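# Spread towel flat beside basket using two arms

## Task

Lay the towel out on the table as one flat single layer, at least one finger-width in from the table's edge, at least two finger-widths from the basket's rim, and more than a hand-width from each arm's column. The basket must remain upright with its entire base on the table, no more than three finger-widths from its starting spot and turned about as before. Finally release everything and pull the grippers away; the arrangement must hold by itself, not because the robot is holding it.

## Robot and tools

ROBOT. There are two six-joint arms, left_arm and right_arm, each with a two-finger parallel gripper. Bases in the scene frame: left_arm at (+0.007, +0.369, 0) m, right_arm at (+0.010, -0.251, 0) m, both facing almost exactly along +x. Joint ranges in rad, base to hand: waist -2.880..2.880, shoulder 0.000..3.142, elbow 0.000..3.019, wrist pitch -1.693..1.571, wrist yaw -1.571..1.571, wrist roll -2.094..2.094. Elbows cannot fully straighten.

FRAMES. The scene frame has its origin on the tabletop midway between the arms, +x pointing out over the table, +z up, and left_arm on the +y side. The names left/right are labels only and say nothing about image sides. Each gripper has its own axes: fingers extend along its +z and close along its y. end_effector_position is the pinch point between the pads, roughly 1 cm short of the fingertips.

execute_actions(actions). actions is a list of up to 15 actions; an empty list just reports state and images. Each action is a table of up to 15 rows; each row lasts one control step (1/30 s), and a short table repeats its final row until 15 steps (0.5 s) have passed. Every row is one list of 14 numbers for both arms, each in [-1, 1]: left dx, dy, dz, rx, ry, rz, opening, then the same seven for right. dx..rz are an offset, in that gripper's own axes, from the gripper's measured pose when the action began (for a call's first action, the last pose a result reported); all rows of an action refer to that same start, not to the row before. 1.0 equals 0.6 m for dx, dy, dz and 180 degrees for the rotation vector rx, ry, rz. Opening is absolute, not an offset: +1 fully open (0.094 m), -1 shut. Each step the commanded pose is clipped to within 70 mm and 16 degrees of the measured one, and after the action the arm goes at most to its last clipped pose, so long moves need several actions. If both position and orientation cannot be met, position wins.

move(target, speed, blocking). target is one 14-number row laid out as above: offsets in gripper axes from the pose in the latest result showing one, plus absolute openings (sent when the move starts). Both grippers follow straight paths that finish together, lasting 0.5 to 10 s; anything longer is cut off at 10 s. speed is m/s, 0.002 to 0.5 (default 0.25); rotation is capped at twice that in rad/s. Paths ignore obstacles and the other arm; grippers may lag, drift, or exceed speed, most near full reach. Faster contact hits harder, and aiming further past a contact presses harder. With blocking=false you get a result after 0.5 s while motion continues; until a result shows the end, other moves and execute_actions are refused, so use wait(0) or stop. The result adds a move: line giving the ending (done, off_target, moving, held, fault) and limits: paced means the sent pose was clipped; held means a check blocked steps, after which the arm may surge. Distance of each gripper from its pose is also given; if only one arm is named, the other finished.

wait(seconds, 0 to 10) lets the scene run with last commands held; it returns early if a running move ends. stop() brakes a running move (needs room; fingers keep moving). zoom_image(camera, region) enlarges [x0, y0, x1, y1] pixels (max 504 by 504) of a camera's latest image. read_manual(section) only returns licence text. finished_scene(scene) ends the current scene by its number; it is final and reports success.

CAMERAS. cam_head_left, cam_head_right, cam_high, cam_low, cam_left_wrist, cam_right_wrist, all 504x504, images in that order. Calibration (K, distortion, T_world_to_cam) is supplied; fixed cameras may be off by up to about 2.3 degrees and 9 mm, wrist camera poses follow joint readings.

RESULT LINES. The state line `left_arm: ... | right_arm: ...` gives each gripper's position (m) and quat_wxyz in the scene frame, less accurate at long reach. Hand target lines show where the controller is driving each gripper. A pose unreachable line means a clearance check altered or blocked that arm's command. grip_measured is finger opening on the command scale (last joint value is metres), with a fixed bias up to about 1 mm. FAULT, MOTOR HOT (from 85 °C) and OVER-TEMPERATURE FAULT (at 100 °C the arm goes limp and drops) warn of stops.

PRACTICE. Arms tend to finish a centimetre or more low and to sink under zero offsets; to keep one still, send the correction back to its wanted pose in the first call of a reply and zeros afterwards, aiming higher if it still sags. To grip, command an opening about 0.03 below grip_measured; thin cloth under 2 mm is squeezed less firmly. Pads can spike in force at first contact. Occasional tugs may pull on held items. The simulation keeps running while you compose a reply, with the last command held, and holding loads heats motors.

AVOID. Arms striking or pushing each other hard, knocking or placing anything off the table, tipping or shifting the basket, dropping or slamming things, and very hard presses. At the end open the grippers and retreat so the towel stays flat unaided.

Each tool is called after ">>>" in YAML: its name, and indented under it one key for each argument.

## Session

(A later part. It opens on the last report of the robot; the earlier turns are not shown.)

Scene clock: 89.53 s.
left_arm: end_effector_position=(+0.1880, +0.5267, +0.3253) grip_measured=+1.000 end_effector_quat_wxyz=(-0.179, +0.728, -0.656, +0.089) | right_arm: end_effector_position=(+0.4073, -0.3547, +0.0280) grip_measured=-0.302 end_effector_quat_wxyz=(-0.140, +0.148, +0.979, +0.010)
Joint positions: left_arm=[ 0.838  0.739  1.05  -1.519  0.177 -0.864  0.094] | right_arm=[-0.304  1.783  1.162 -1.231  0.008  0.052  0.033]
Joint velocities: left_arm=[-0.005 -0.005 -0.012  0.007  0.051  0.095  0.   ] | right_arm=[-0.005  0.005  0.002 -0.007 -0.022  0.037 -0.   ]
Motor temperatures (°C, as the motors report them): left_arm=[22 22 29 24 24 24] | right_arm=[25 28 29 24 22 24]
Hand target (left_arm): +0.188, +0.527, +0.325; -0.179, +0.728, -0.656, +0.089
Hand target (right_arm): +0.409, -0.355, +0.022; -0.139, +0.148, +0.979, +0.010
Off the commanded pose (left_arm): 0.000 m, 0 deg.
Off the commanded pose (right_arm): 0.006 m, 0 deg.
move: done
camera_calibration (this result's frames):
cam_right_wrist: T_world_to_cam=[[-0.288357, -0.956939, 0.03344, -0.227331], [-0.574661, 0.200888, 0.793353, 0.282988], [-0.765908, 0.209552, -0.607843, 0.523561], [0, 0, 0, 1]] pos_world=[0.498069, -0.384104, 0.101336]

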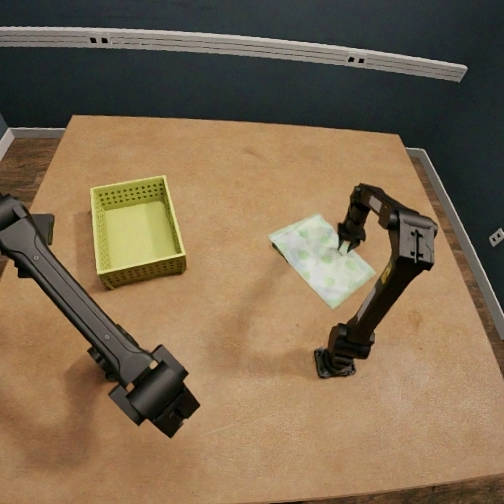

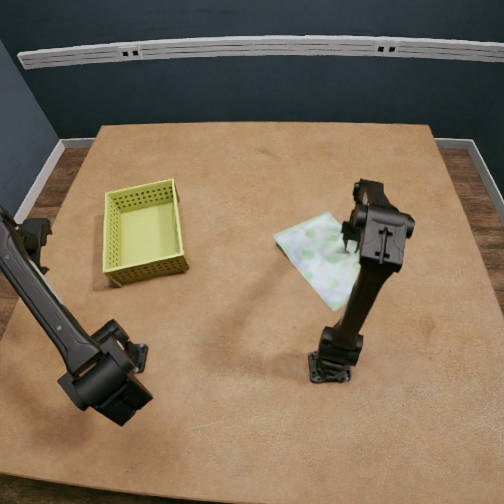

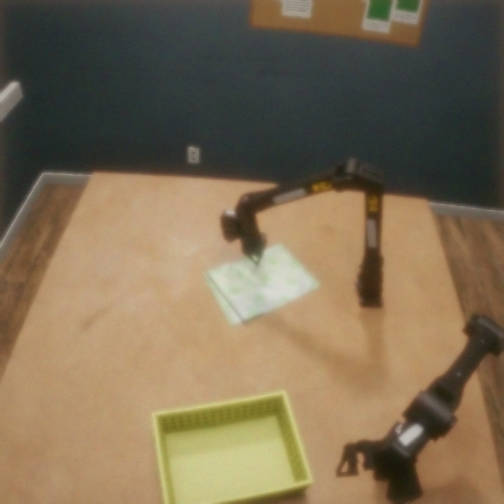

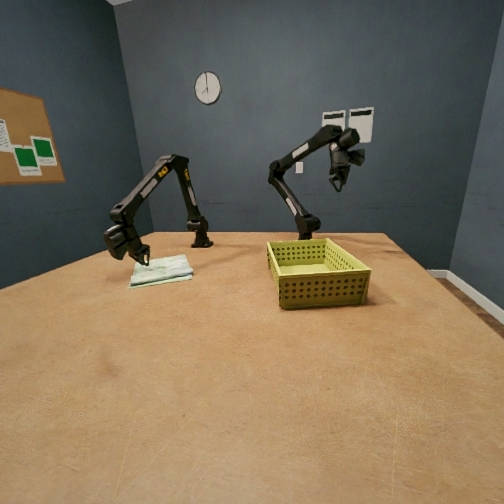

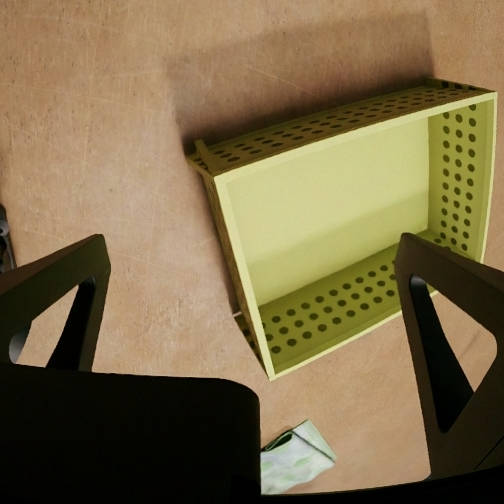

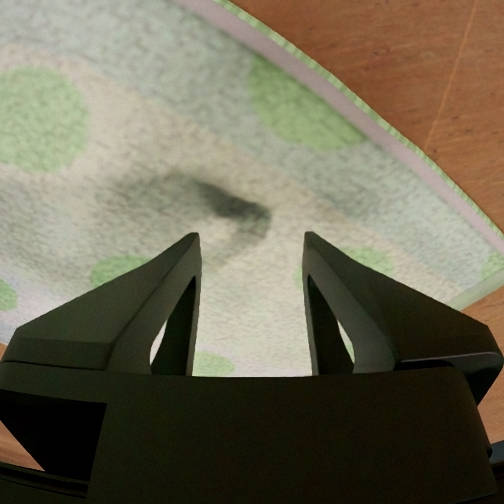

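>>> move:
  target: [0,0,0,0,0,0,1,0,0,0.035,0,0,0,-0.3]
  speed: 0.03

>>> move:
  target: [0,0,0,0,0,0,1,0,0,0,0,0,0,-1]

>>> move:
  target: [0,0,0,0,0,0,1,0,0.1,-0.2,0,0,0,-1]
  speed: 0.07

Scene clock: 93.70 s.
left_arm: end_effector_position=(+0.1880, +0.5267, +0.3253) grip_measured=+1.000 end_effector_quat_wxyz=(-0.179, +0.728, -0.656, +0.089) | right_arm: end_effector_position=(+0.4004, -0.3530, +0.0135) grip_measured=-0.302 end_effector_quat_wxyz=(-0.140, +0.148, +0.979, +0.010)
Joint positions: left_arm=[ 0.838  0.739  1.05  -1.519  0.177 -0.864  0.094] | right_arm=[-0.304  1.791  1.127 -1.188  0.008  0.052  0.033]
Joint velocities: left_arm=[-0.015 -0.005 -0.012 -0.017  0.007 -0.007  0.   ] | right_arm=[-0.005  0.005  0.007  0.007 -0.037 -0.007 -0.001]
Motor temperatures (°C, as the motors report them): left_arm=[22 22 30 24 24 24] | right_arm=[25 28 28 24 22 24]
Hand target (left_arm): +0.188, +0.527, +0.325; -0.179, +0.728, -0.656, +0.089
Hand target (right_arm): +0.402, -0.353, +0.008; -0.140, +0.148, +0.979, +0.010
Off the commanded pose (left_arm): 0.000 m, 0 deg.
Off the commanded pose (right_arm): 0.006 m, 0 deg.
move: done
camera_calibration (this result's frames):
cam_right_wrist: T_world_to_cam=[[-0.288344, -0.956942, 0.0334563, -0.227155], [-0.574368, 0.200813, 0.793584, 0.290066], [-0.766132, 0.209609, -0.60754, 0.509238], [0, 0, 0, 1]] pos_world=[0.49125, -0.382364, 0.0867904]

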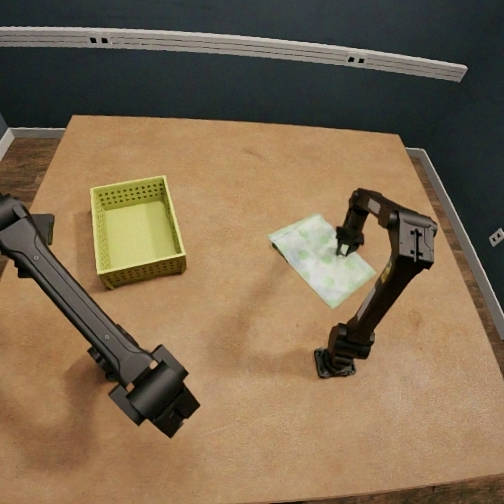

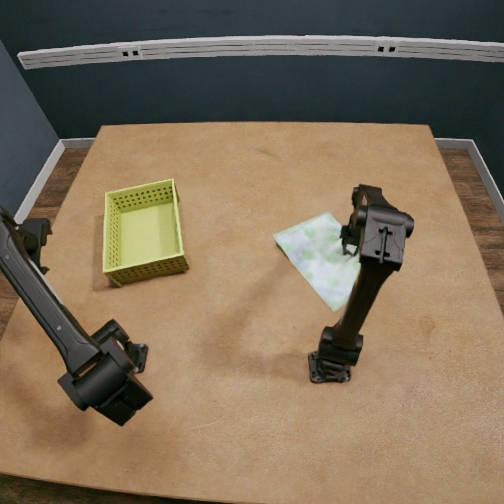

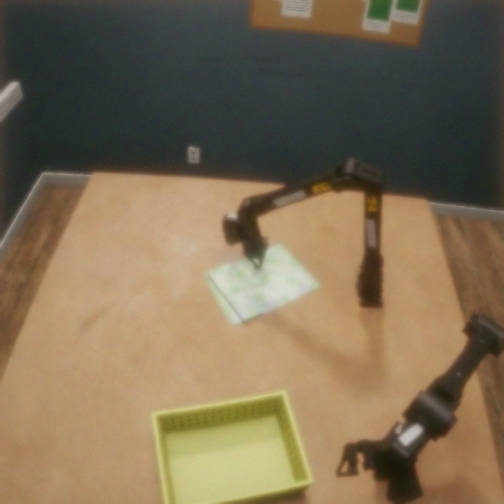

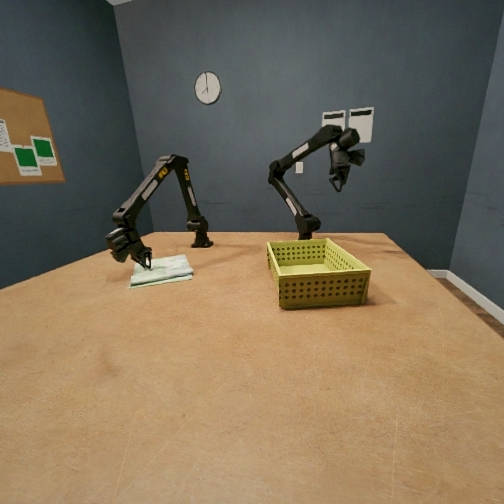

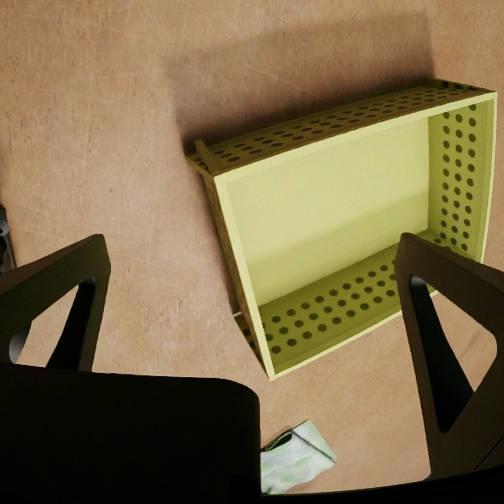

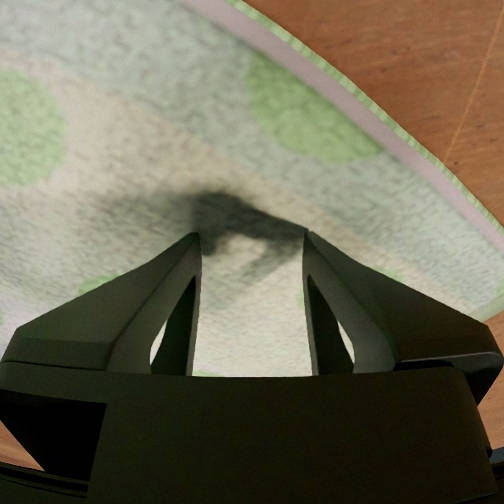

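Scene clock: 94.20 s.
left_arm: end_effector_position=(+0.1880, +0.5267, +0.3253) grip_measured=+1.000 end_effector_quat_wxyz=(-0.179, +0.728, -0.656, +0.089) | right_arm: end_effector_position=(+0.4004, -0.3530, +0.0135) grip_measured=-0.986 end_effector_quat_wxyz=(-0.140, +0.148, +0.979, +0.010)
Joint positions: left_arm=[ 0.838  0.739  1.05  -1.519  0.177 -0.864  0.094] | right_arm=[-0.304  1.791  1.127 -1.188  0.008  0.052  0.001]
Joint velocities: left_arm=[ 0.005 -0.005 -0.007  0.002 -0.066 -0.081  0.   ] | right_arm=[ 0.015 -0.005 -0.002 -0.007  0.037 -0.066 -0.001]
Motor temperatures (°C, as the motors report them): left_arm=[22 22 30 24 24 24] | right_arm=[25 28 28 24 22 24]
Hand target (left_arm): +0.188, +0.527, +0.325; -0.179, +0.728, -0.656, +0.089
Hand target (right_arm): +0.400, -0.353, +0.013; -0.140, +0.148, +0.979, +0.010
Off the commanded pose (left_arm): 0.000 m, 0 deg.
Off the commanded pose (right_arm): 0.000 m, 0 deg.
move: done
camera_calibration (this result's frames):
cam_right_wrist: T_world_to_cam=[[-0.288344, -0.956942, 0.0334563, -0.227155], [-0.574368, 0.200813, 0.793584, 0.290066], [-0.766132, 0.209609, -0.60754, 0.509238], [0, 0, 0, 1]] pos_world=[0.49125, -0.382364, 0.0867904]

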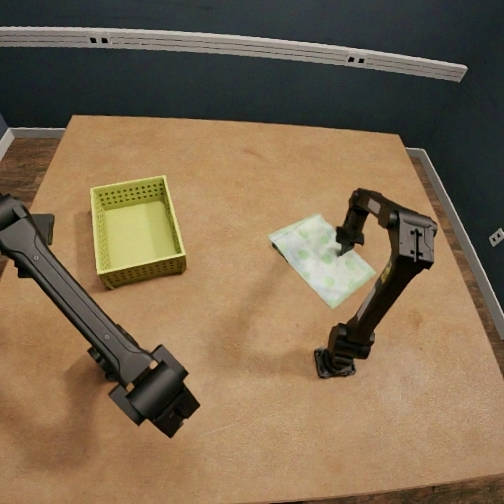

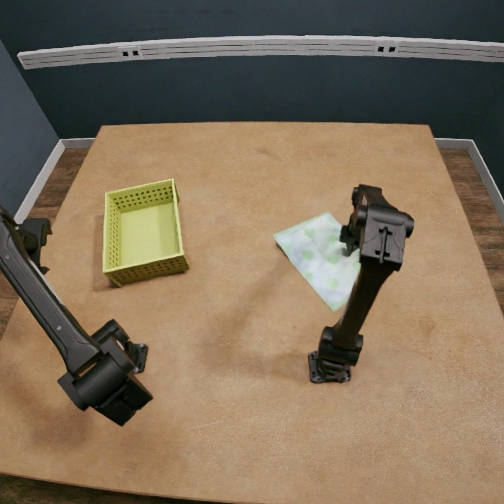

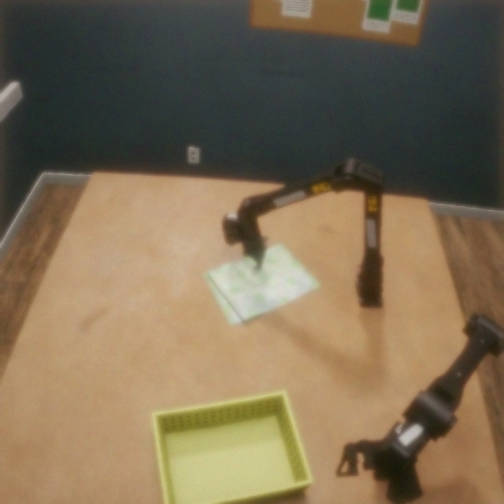

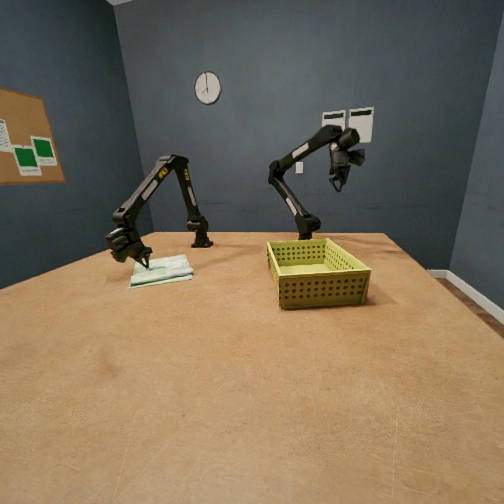

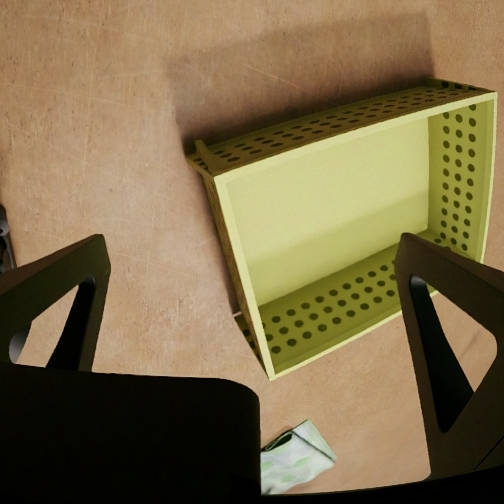

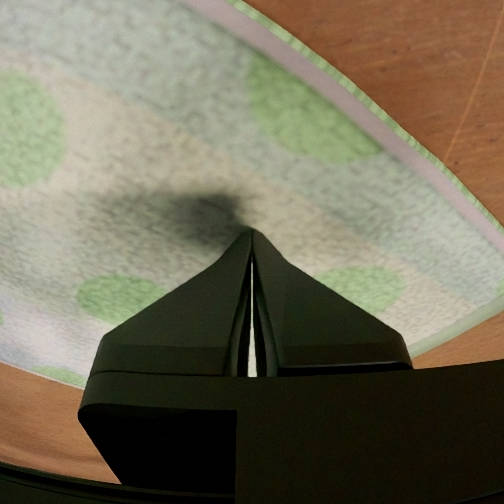

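Scene clock: 96.47 s.
left_arm: end_effector_position=(+0.1880, +0.5267, +0.3253) grip_measured=+1.000 end_effector_quat_wxyz=(-0.179, +0.728, -0.656, +0.089) | right_arm: end_effector_position=(+0.4346, -0.3054, +0.1070) grip_measured=-0.986 end_effector_quat_wxyz=(-0.163, +0.145, +0.976, +0.006)
Joint positions: left_arm=[ 0.838  0.739  1.05  -1.519  0.177 -0.864  0.094] | right_arm=[-0.187  1.75   1.343 -1.491 -0.017  0.16   0.001]
Joint velocities: left_arm=[-0.015 -0.005 -0.002  0.012 -0.081  0.007  0.   ] | right_arm=[-0.005 -0.015 -0.002 -0.012 -0.007 -0.007  0.   ]
Motor temperatures (°C, as the motors report them): left_arm=[22 22 30 24 24 24] | right_arm=[25 28 29 24 22 24]
Hand target (left_arm): +0.188, +0.527, +0.325; -0.179, +0.728, -0.655, +0.089
Hand target (right_arm): +0.448, -0.304, +0.128; -0.139, +0.148, +0.979, +0.008
Off the commanded pose (left_arm): 0.000 m, 0 deg.
Off the commanded pose (right_arm): 0.026 m, 3 deg.
move: off_target (right_arm)
camera_calibration (this result's frames):
cam_right_wrist: T_world_to_cam=[[-0.280648, -0.958702, 0.0461215, -0.180144], [-0.537715, 0.196849, 0.819825, 0.205933], [-0.795047, 0.205282, -0.570754, 0.589624], [0, 0, 0, 1]] pos_world=[0.528955, -0.334281, 0.17601]

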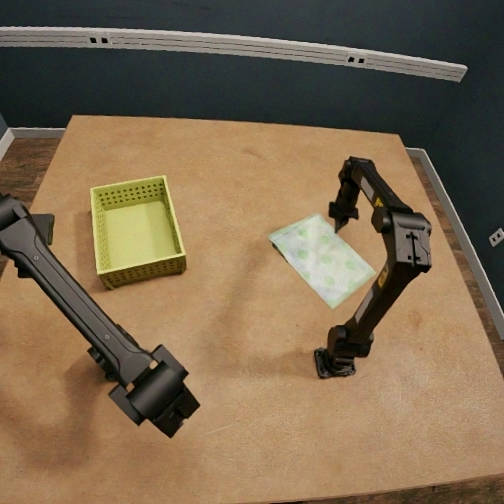

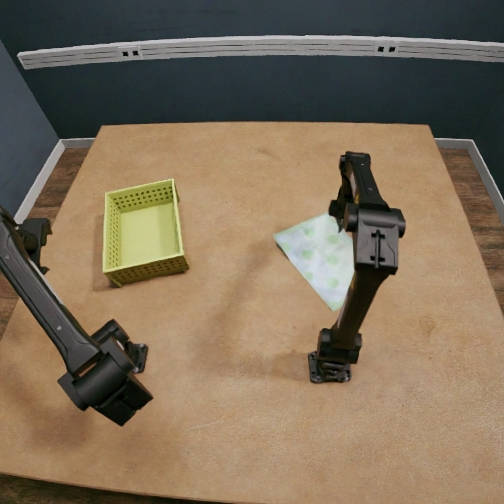

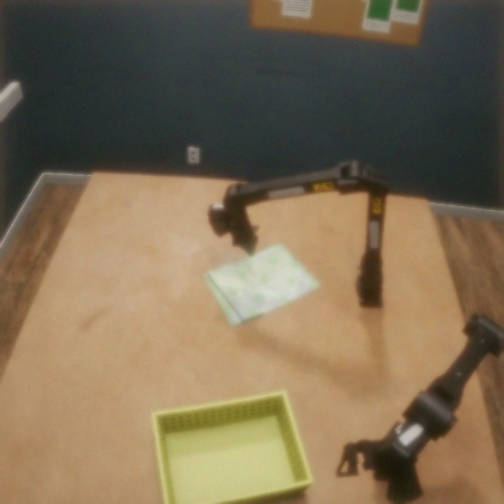

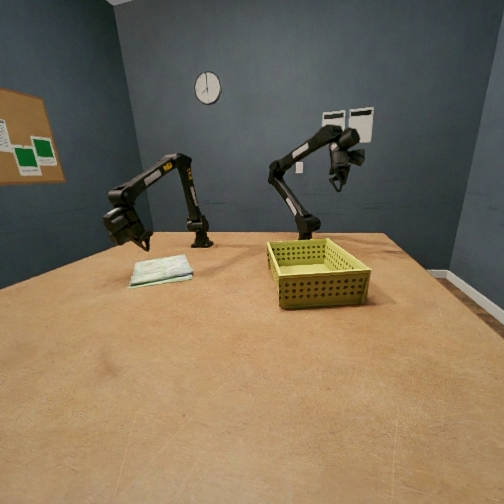

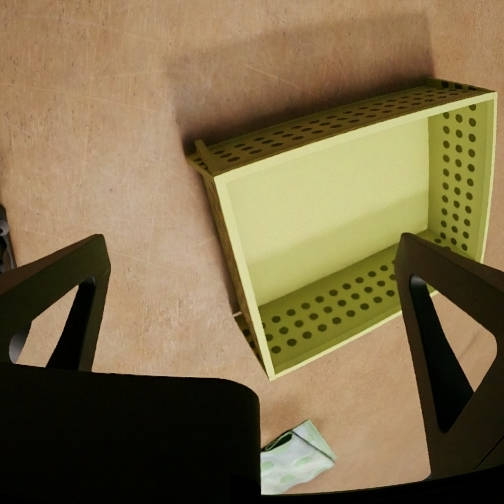

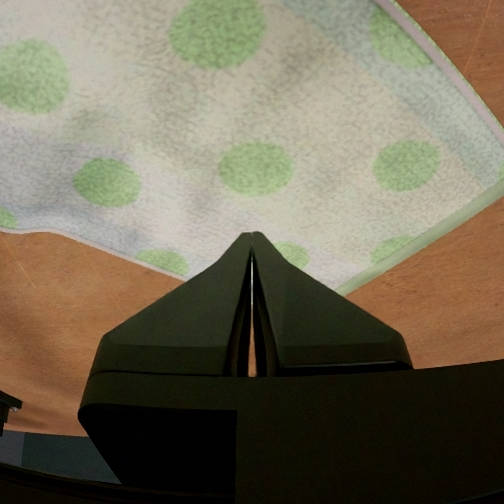

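>>> move:
  target: [0,0,0,0,0,0,1,-0.033,-0.11,0.13,0,0,0,-1]
  speed: 0.1

>>> move:
  target: [0,0,0,0,0,0,1,0,0,0.05,0,0,0,-1]
  speed: 0.03

>>> move:
  target: [0,0,0,0,0,0,1,0.05,0.12,0.012,0,0,0,-1]
  speed: 0.04

Scene clock: 105.17 s.
left_arm: end_effector_position=(+0.1880, +0.5267, +0.3253) grip_measured=+1.000 end_effector_quat_wxyz=(-0.179, +0.728, -0.656, +0.089) | right_arm: end_effector_position=(+0.4076, -0.3658, +0.0327) grip_measured=-0.986 end_effector_quat_wxyz=(-0.166, +0.150, +0.975, +0.010)
Joint positions: left_arm=[ 0.838  0.739  1.05  -1.519  0.177 -0.864  0.094] | right_arm=[-0.326  1.816  1.213 -1.302  0.019  0.037  0.001]
Joint velocities: left_arm=[-0.015 -0.015 -0.012  0.002  0.007  0.007  0.   ] | right_arm=[-0.015 -0.015 -0.002 -0.002  0.051 -0.081 -0.001]
Motor temperatures (°C, as the motors report them): left_arm=[22 22 30 24 24 24] | right_arm=[25 28 29 24 22 24]
Hand target (left_arm): +0.188, +0.527, +0.325; -0.179, +0.728, -0.656, +0.089
Hand target (right_arm): +0.410, -0.368, +0.029; -0.163, +0.145, +0.976, +0.009
Off the commanded pose (left_arm): 0.000 m, 0 deg.
Off the commanded pose (right_arm): 0.005 m, 1 deg.
move: done
camera_calibration (this result's frames):
cam_right_wrist: T_world_to_cam=[[-0.290179, -0.956099, 0.0408669, -0.237204], [-0.531393, 0.196501, 0.82402, 0.261477], [-0.795875, 0.217397, -0.565085, 0.542716], [0, 0, 0, 1]] pos_world=[0.502049, -0.396156, 0.100913]

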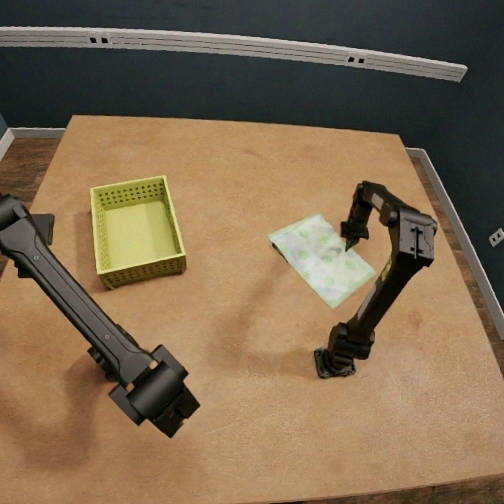

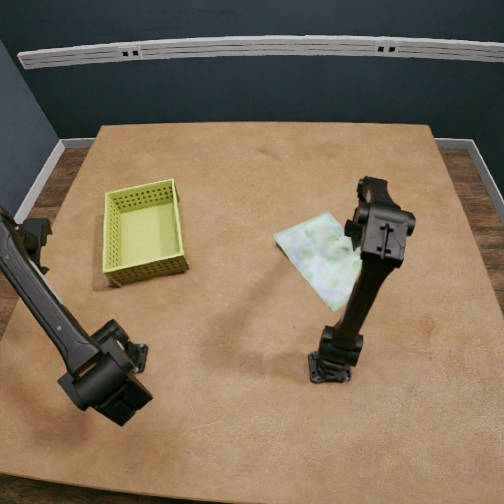

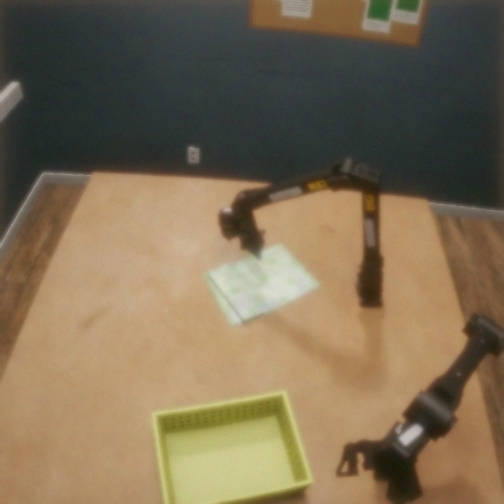

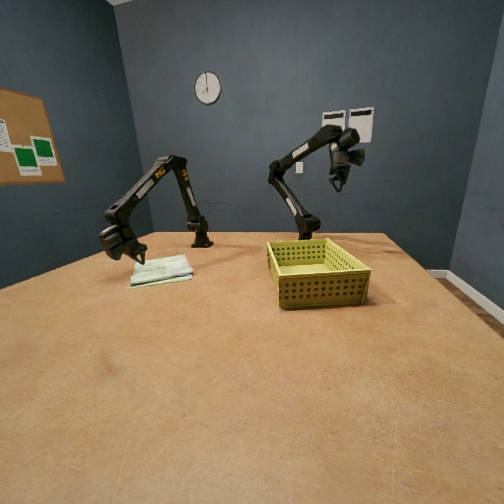

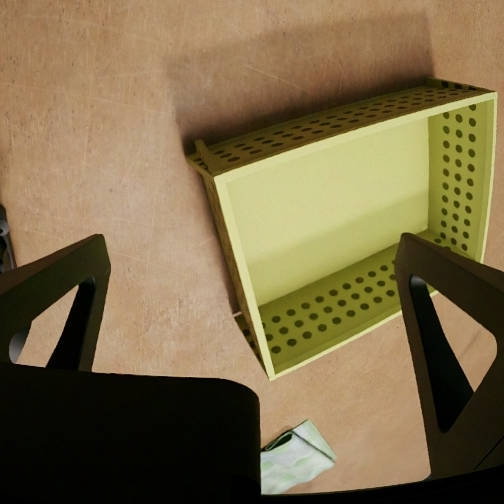

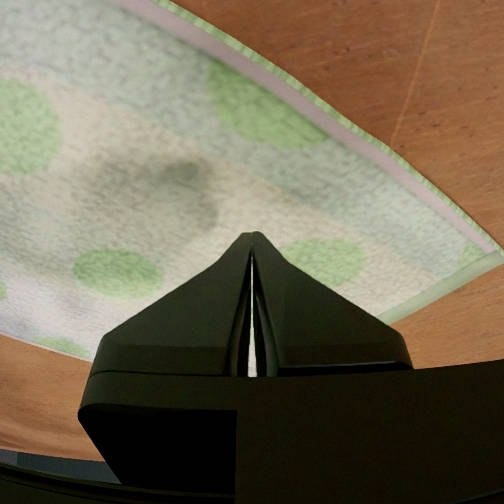

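Scene clock: 106.43 s.
left_arm: end_effector_position=(+0.1880, +0.5267, +0.3253) grip_measured=+1.000 end_effector_quat_wxyz=(-0.179, +0.728, -0.656, +0.089) | right_arm: end_effector_position=(+0.3974, -0.3630, +0.0114) grip_measured=-0.986 end_effector_quat_wxyz=(-0.166, +0.150, +0.975, +0.010)
Joint positions: left_arm=[ 0.838  0.739  1.05  -1.519  0.177 -0.864  0.094] | right_arm=[-0.326  1.826  1.16  -1.237  0.019  0.037  0.001]
Joint velocities: left_arm=[-0.005  0.005 -0.022  0.002 -0.022  0.007  0.   ] | right_arm=[-0.005  0.005  0.012 -0.002 -0.066 -0.007 -0.   ]
Motor temperatures (°C, as the motors report them): left_arm=[22 22 30 24 24 24] | right_arm=[25 28 29 24 22 24]
Hand target (left_arm): +0.188, +0.527, +0.325; -0.179, +0.728, -0.656, +0.089
Hand target (right_arm): +0.398, -0.364, +0.004; -0.166, +0.150, +0.975, +0.010
Off the commanded pose (left_arm): 0.000 m, 0 deg.
Off the commanded pose (right_arm): 0.007 m, 0 deg.
move: done
camera_calibration (this result's frames):
cam_right_wrist: T_world_to_cam=[[-0.290209, -0.956091, 0.040849, -0.236568], [-0.531999, 0.196669, 0.823589, 0.273326], [-0.79546, 0.217282, -0.565714, 0.521701], [0, 0, 0, 1]] pos_world=[0.491747, -0.393291, 0.0796888]

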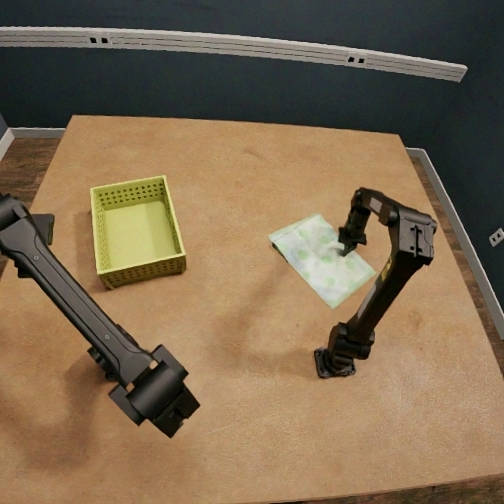

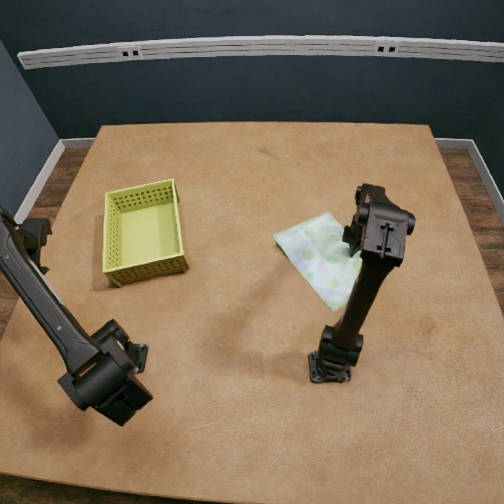

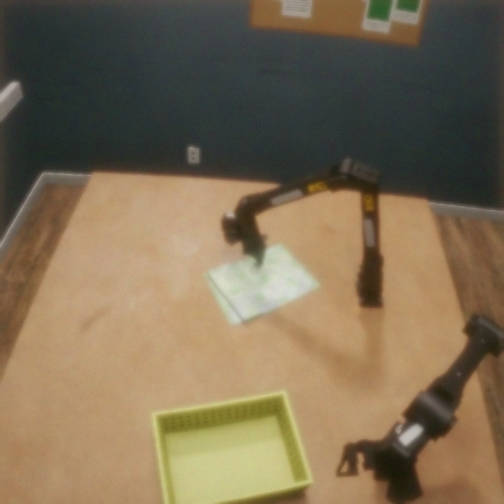

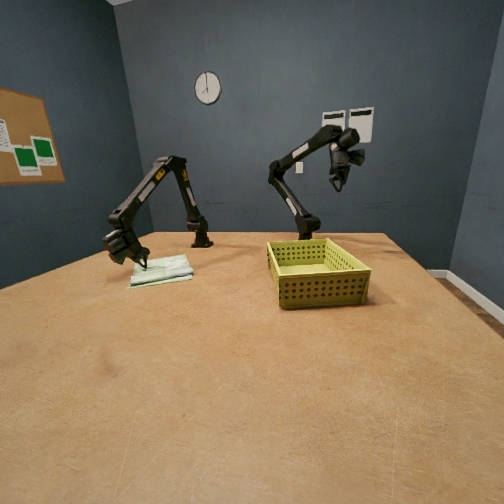

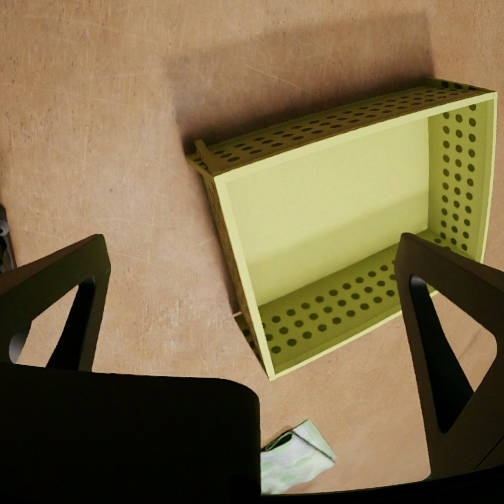

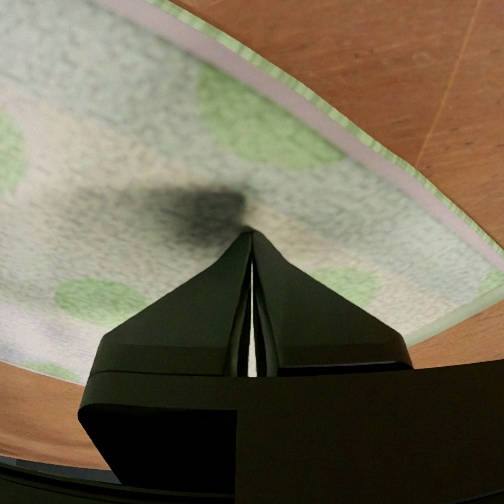

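Scene clock: 108.70 s.
left_arm: end_effector_position=(+0.1880, +0.5267, +0.3253) grip_measured=+1.000 end_effector_quat_wxyz=(-0.179, +0.728, -0.656, +0.089) | right_arm: end_effector_position=(+0.3875, -0.2903, +0.0111) grip_measured=-0.986 end_effector_quat_wxyz=(-0.174, +0.148, +0.974, +0.005)
Joint positions: left_arm=[ 0.838  0.739  1.05  -1.519  0.177 -0.864  0.094] | right_arm=[-0.166  1.788  1.096 -1.228 -0.023  0.186  0.001]
Joint velocities: left_arm=[-0.005  0.005  0.012 -0.002 -0.051  0.022  0.   ] | right_arm=[-0.005 -0.005  0.002  0.002 -0.095 -0.007  0.   ]
Motor temperatures (°C, as the motors report them): left_arm=[22 22 30 24 24 24] | right_arm=[25 28 29 24 22 24]
Hand target (left_arm): +0.188, +0.527, +0.325; -0.179, +0.728, -0.656, +0.089
Hand target (right_arm): +0.390, -0.287, +0.012; -0.165, +0.150, +0.975, +0.008
Off the commanded pose (left_arm): 0.000 m, 0 deg.
Off the commanded pose (right_arm): 0.006 m, 1 deg.
move: done
camera_calibration (this result's frames):
cam_right_wrist: T_world_to_cam=[[-0.284207, -0.957288, 0.0531592, -0.172763], [-0.517541, 0.199853, 0.831992, 0.249222], [-0.80708, 0.208946, -0.552235, 0.499878], [0, 0, 0, 1]] pos_world=[0.483324, -0.319639, 0.0778835]

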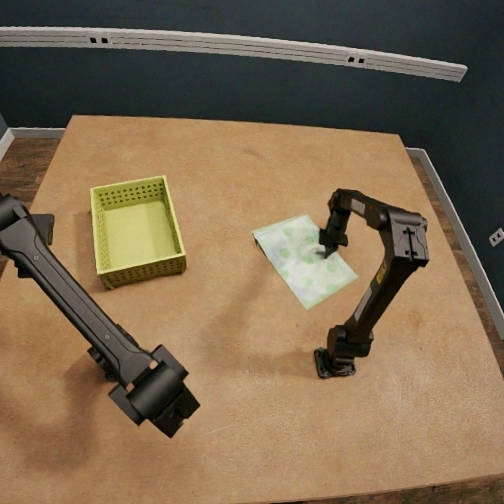

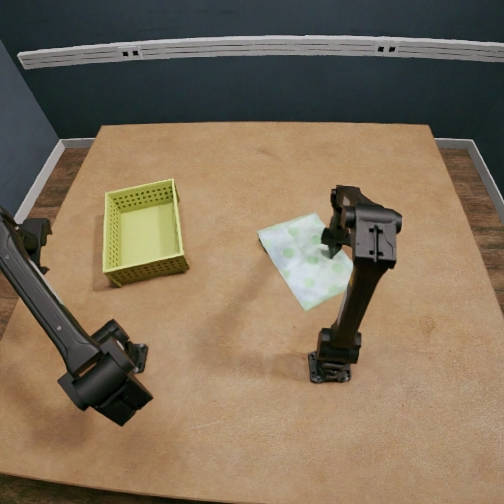

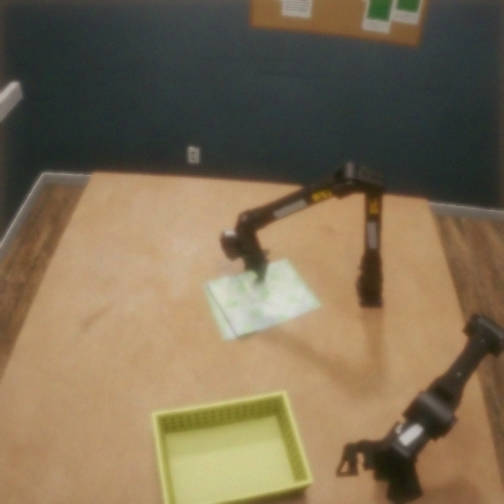

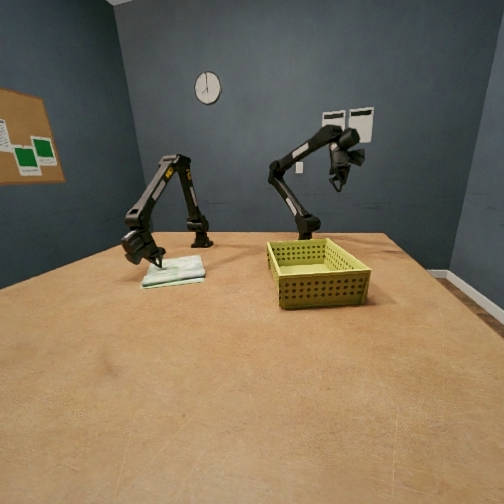

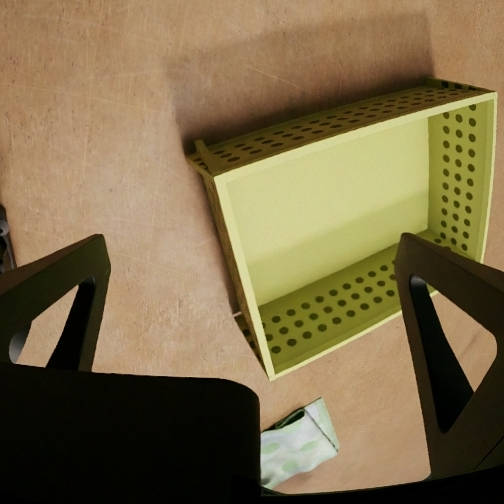

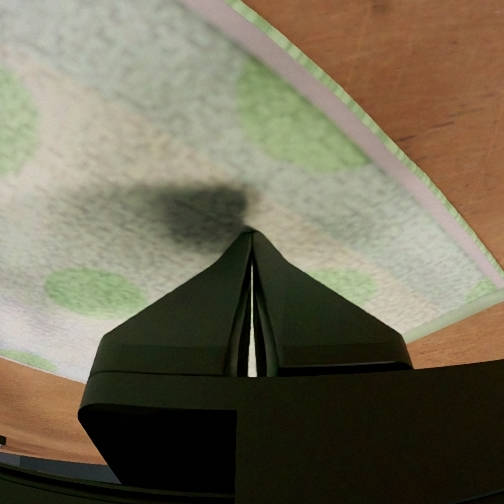

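>>> move:
  target: [0,0,0,0,0,0,1,-0.1,0,-0.35,0,0,0,0]
  speed: 0.15

>>> zoom_image:
  camera: "cam_high"
  region: [170, 220, 350, 360]

Scene clock: 115.60 s.
left_arm: end_effector_position=(+0.1880, +0.5267, +0.3253) grip_measured=+1.000 end_effector_quat_wxyz=(-0.179, +0.728, -0.656, +0.089) | right_arm: end_effector_position=(+0.4996, -0.3161, +0.1765) grip_measured=-0.002 end_effector_quat_wxyz=(-0.148, +0.151, +0.977, +0.007)
Joint positions: left_arm=[ 0.838  0.739  1.05  -1.519  0.177 -0.864  0.094] | right_arm=[-0.191  1.843  1.671 -1.695 -0.019  0.166  0.047]
Joint velocities: left_arm=[ 0.005 -0.005 -0.007  0.012 -0.051  0.022  0.   ] | right_arm=[-0.005 -0.015 -0.012  0.007 -0.007 -0.066 -0.001]
Motor temperatures (°C, as the motors report them): left_arm=[22 22 30 24 24 24] | right_arm=[25 28 28 24 22 24]
Hand target (left_arm): +0.188, +0.527, +0.325; -0.179, +0.728, -0.656, +0.089
Hand target (right_arm): +0.508, -0.321, +0.189; -0.135, +0.150, +0.980, +0.006
Off the commanded pose (left_arm): 0.000 m, 0 deg.
Off the commanded pose (right_arm): 0.018 m, 3 deg.
joint sent to its limit (right arm) — the command would take joint 4 (wrist pitch) past its lower limit, so that joint was sent only as far as its limit.
move: off_target (right_arm)
camera_calibration (this result's frames):
cam_right_wrist: T_world_to_cam=[[-0.292282, -0.955407, 0.0420473, -0.167825], [-0.560512, 0.206766, 0.801919, 0.203764], [-0.774853, 0.210818, -0.595952, 0.679204], [0, 0, 0, 1]] pos_world=[0.591444, -0.345662, 0.248427]

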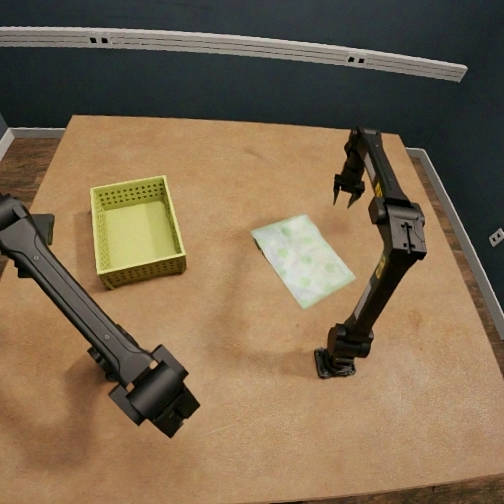

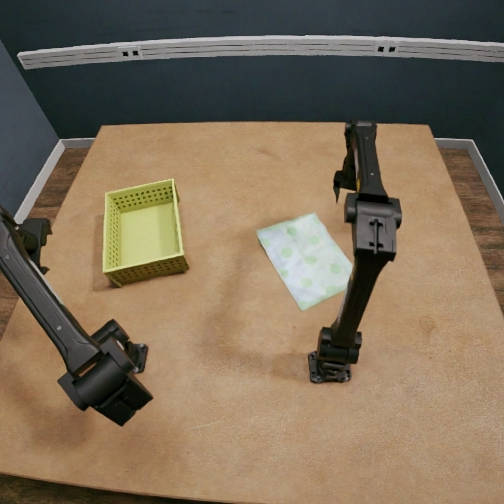

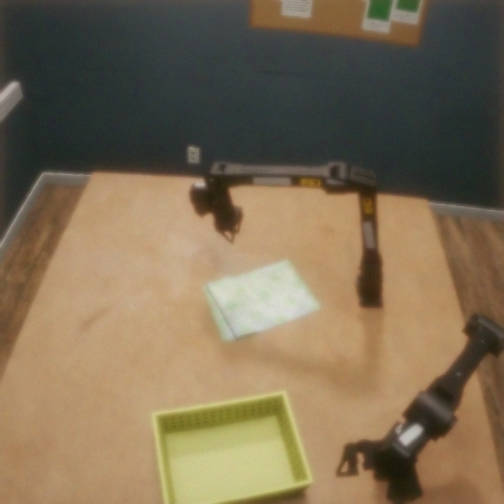

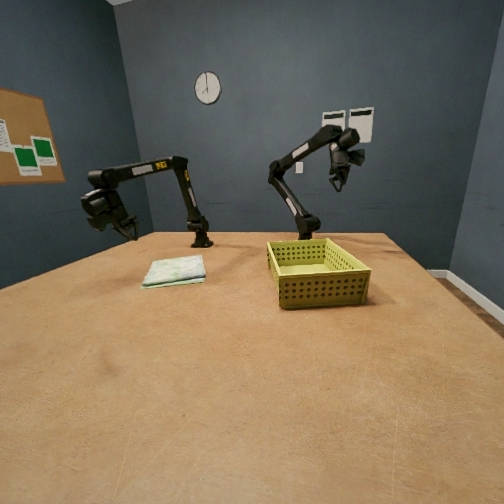

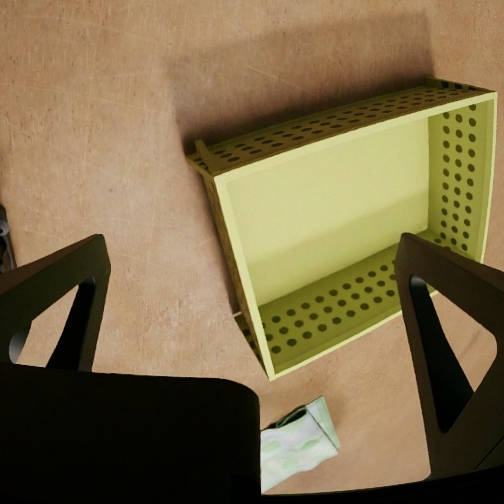

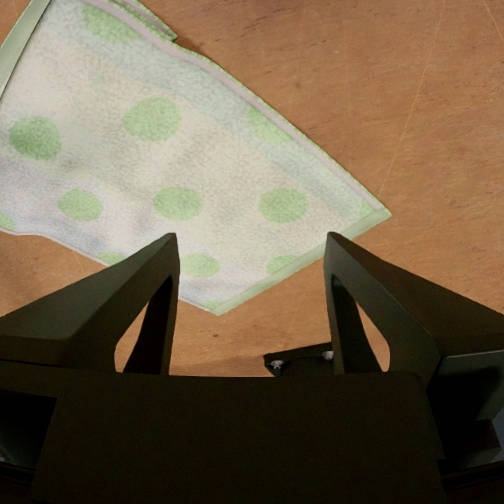

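Region (170, 220, 350, 360) of cam_high's 504x504 image, scaled by 2.800, with more detail than that image has.

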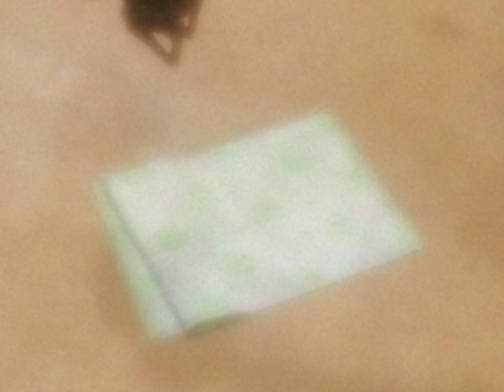

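>>> move:
  target: [0,0,0,0,0,0,1,-0.057,0.28,0.16,0,0,0.278,-0.3]
  speed: 0.15

Scene clock: 137.83 s.
left_arm: end_effector_position=(+0.1880, +0.5267, +0.3253) grip_measured=+1.000 end_effector_quat_wxyz=(-0.179, +0.728, -0.656, +0.089) | right_arm: end_effector_position=(+0.5373, -0.1666, +0.0658) grip_measured=-0.298 end_effector_quat_wxyz=(-0.149, +0.546, +0.821, -0.074)
Joint positions: left_arm=[ 0.838  0.739  1.05  -1.519  0.177 -0.864  0.094] | right_arm=[ 0.079  2.047  1.678 -1.526 -0.085  1.293  0.033]
Joint velocities: left_arm=[-0.015 -0.005  0.002 -0.017 -0.095  0.007  0.   ] | right_arm=[ 0.005 -0.005  0.002  0.007  0.081 -0.007 -0.001]
Motor temperatures (°C, as the motors report them): left_arm=[22 22 30 24 24 24] | right_arm=[25 29 31 24 22 24]
Hand target (left_arm): +0.188, +0.527, +0.325; -0.179, +0.728, -0.656, +0.089
Hand target (right_arm): +0.556, -0.162, +0.072; -0.133, +0.551, +0.822, -0.059
Off the commanded pose (left_arm): 0.000 m, 0 deg.
Off the commanded pose (right_arm): 0.017 m, 3 deg.
move: off_target (right_arm)
camera_calibration (this result's frames):
cam_right_wrist: T_world_to_cam=[[-0.869842, -0.394813, 0.295798, 0.377716], [-0.0898329, 0.716334, 0.691951, 0.12199], [-0.485082, 0.575316, -0.658565, 0.520118], [0, 0, 0, 1]] pos_world=[0.591812, -0.237491, 0.146393]

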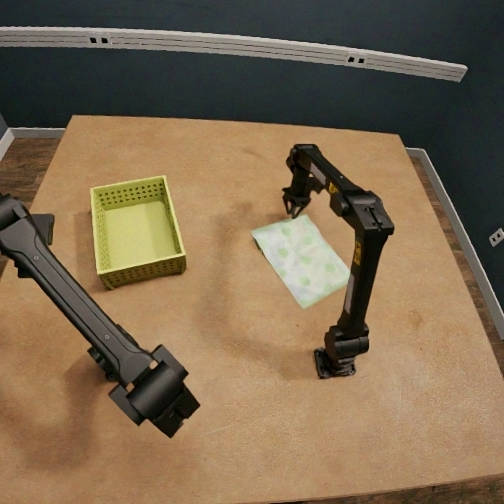

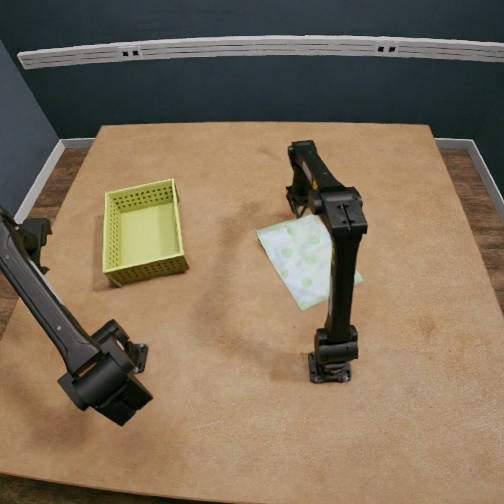

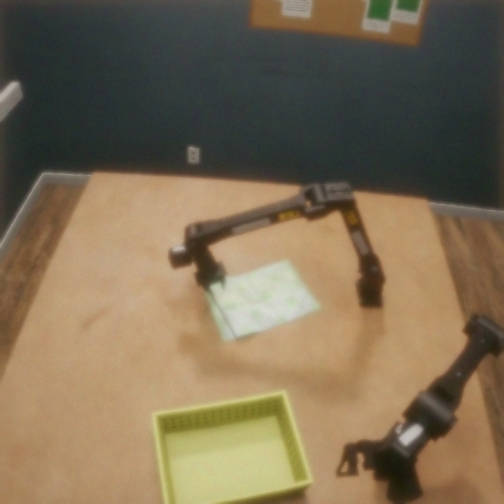

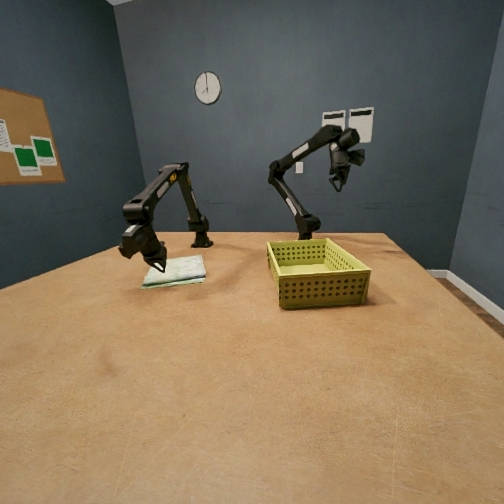

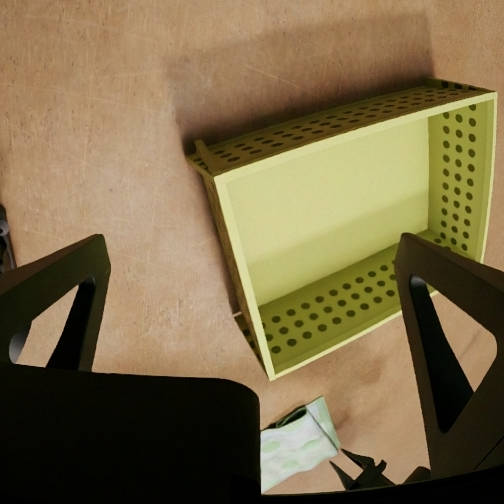

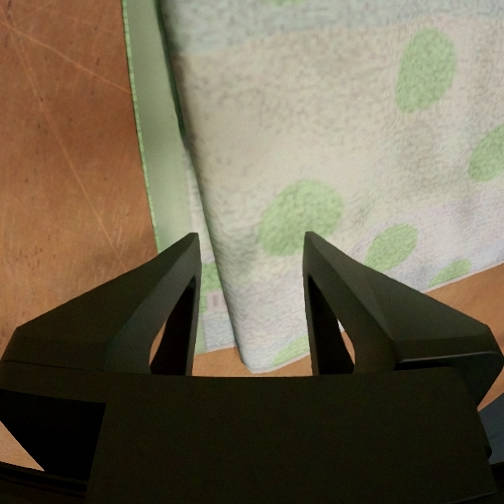

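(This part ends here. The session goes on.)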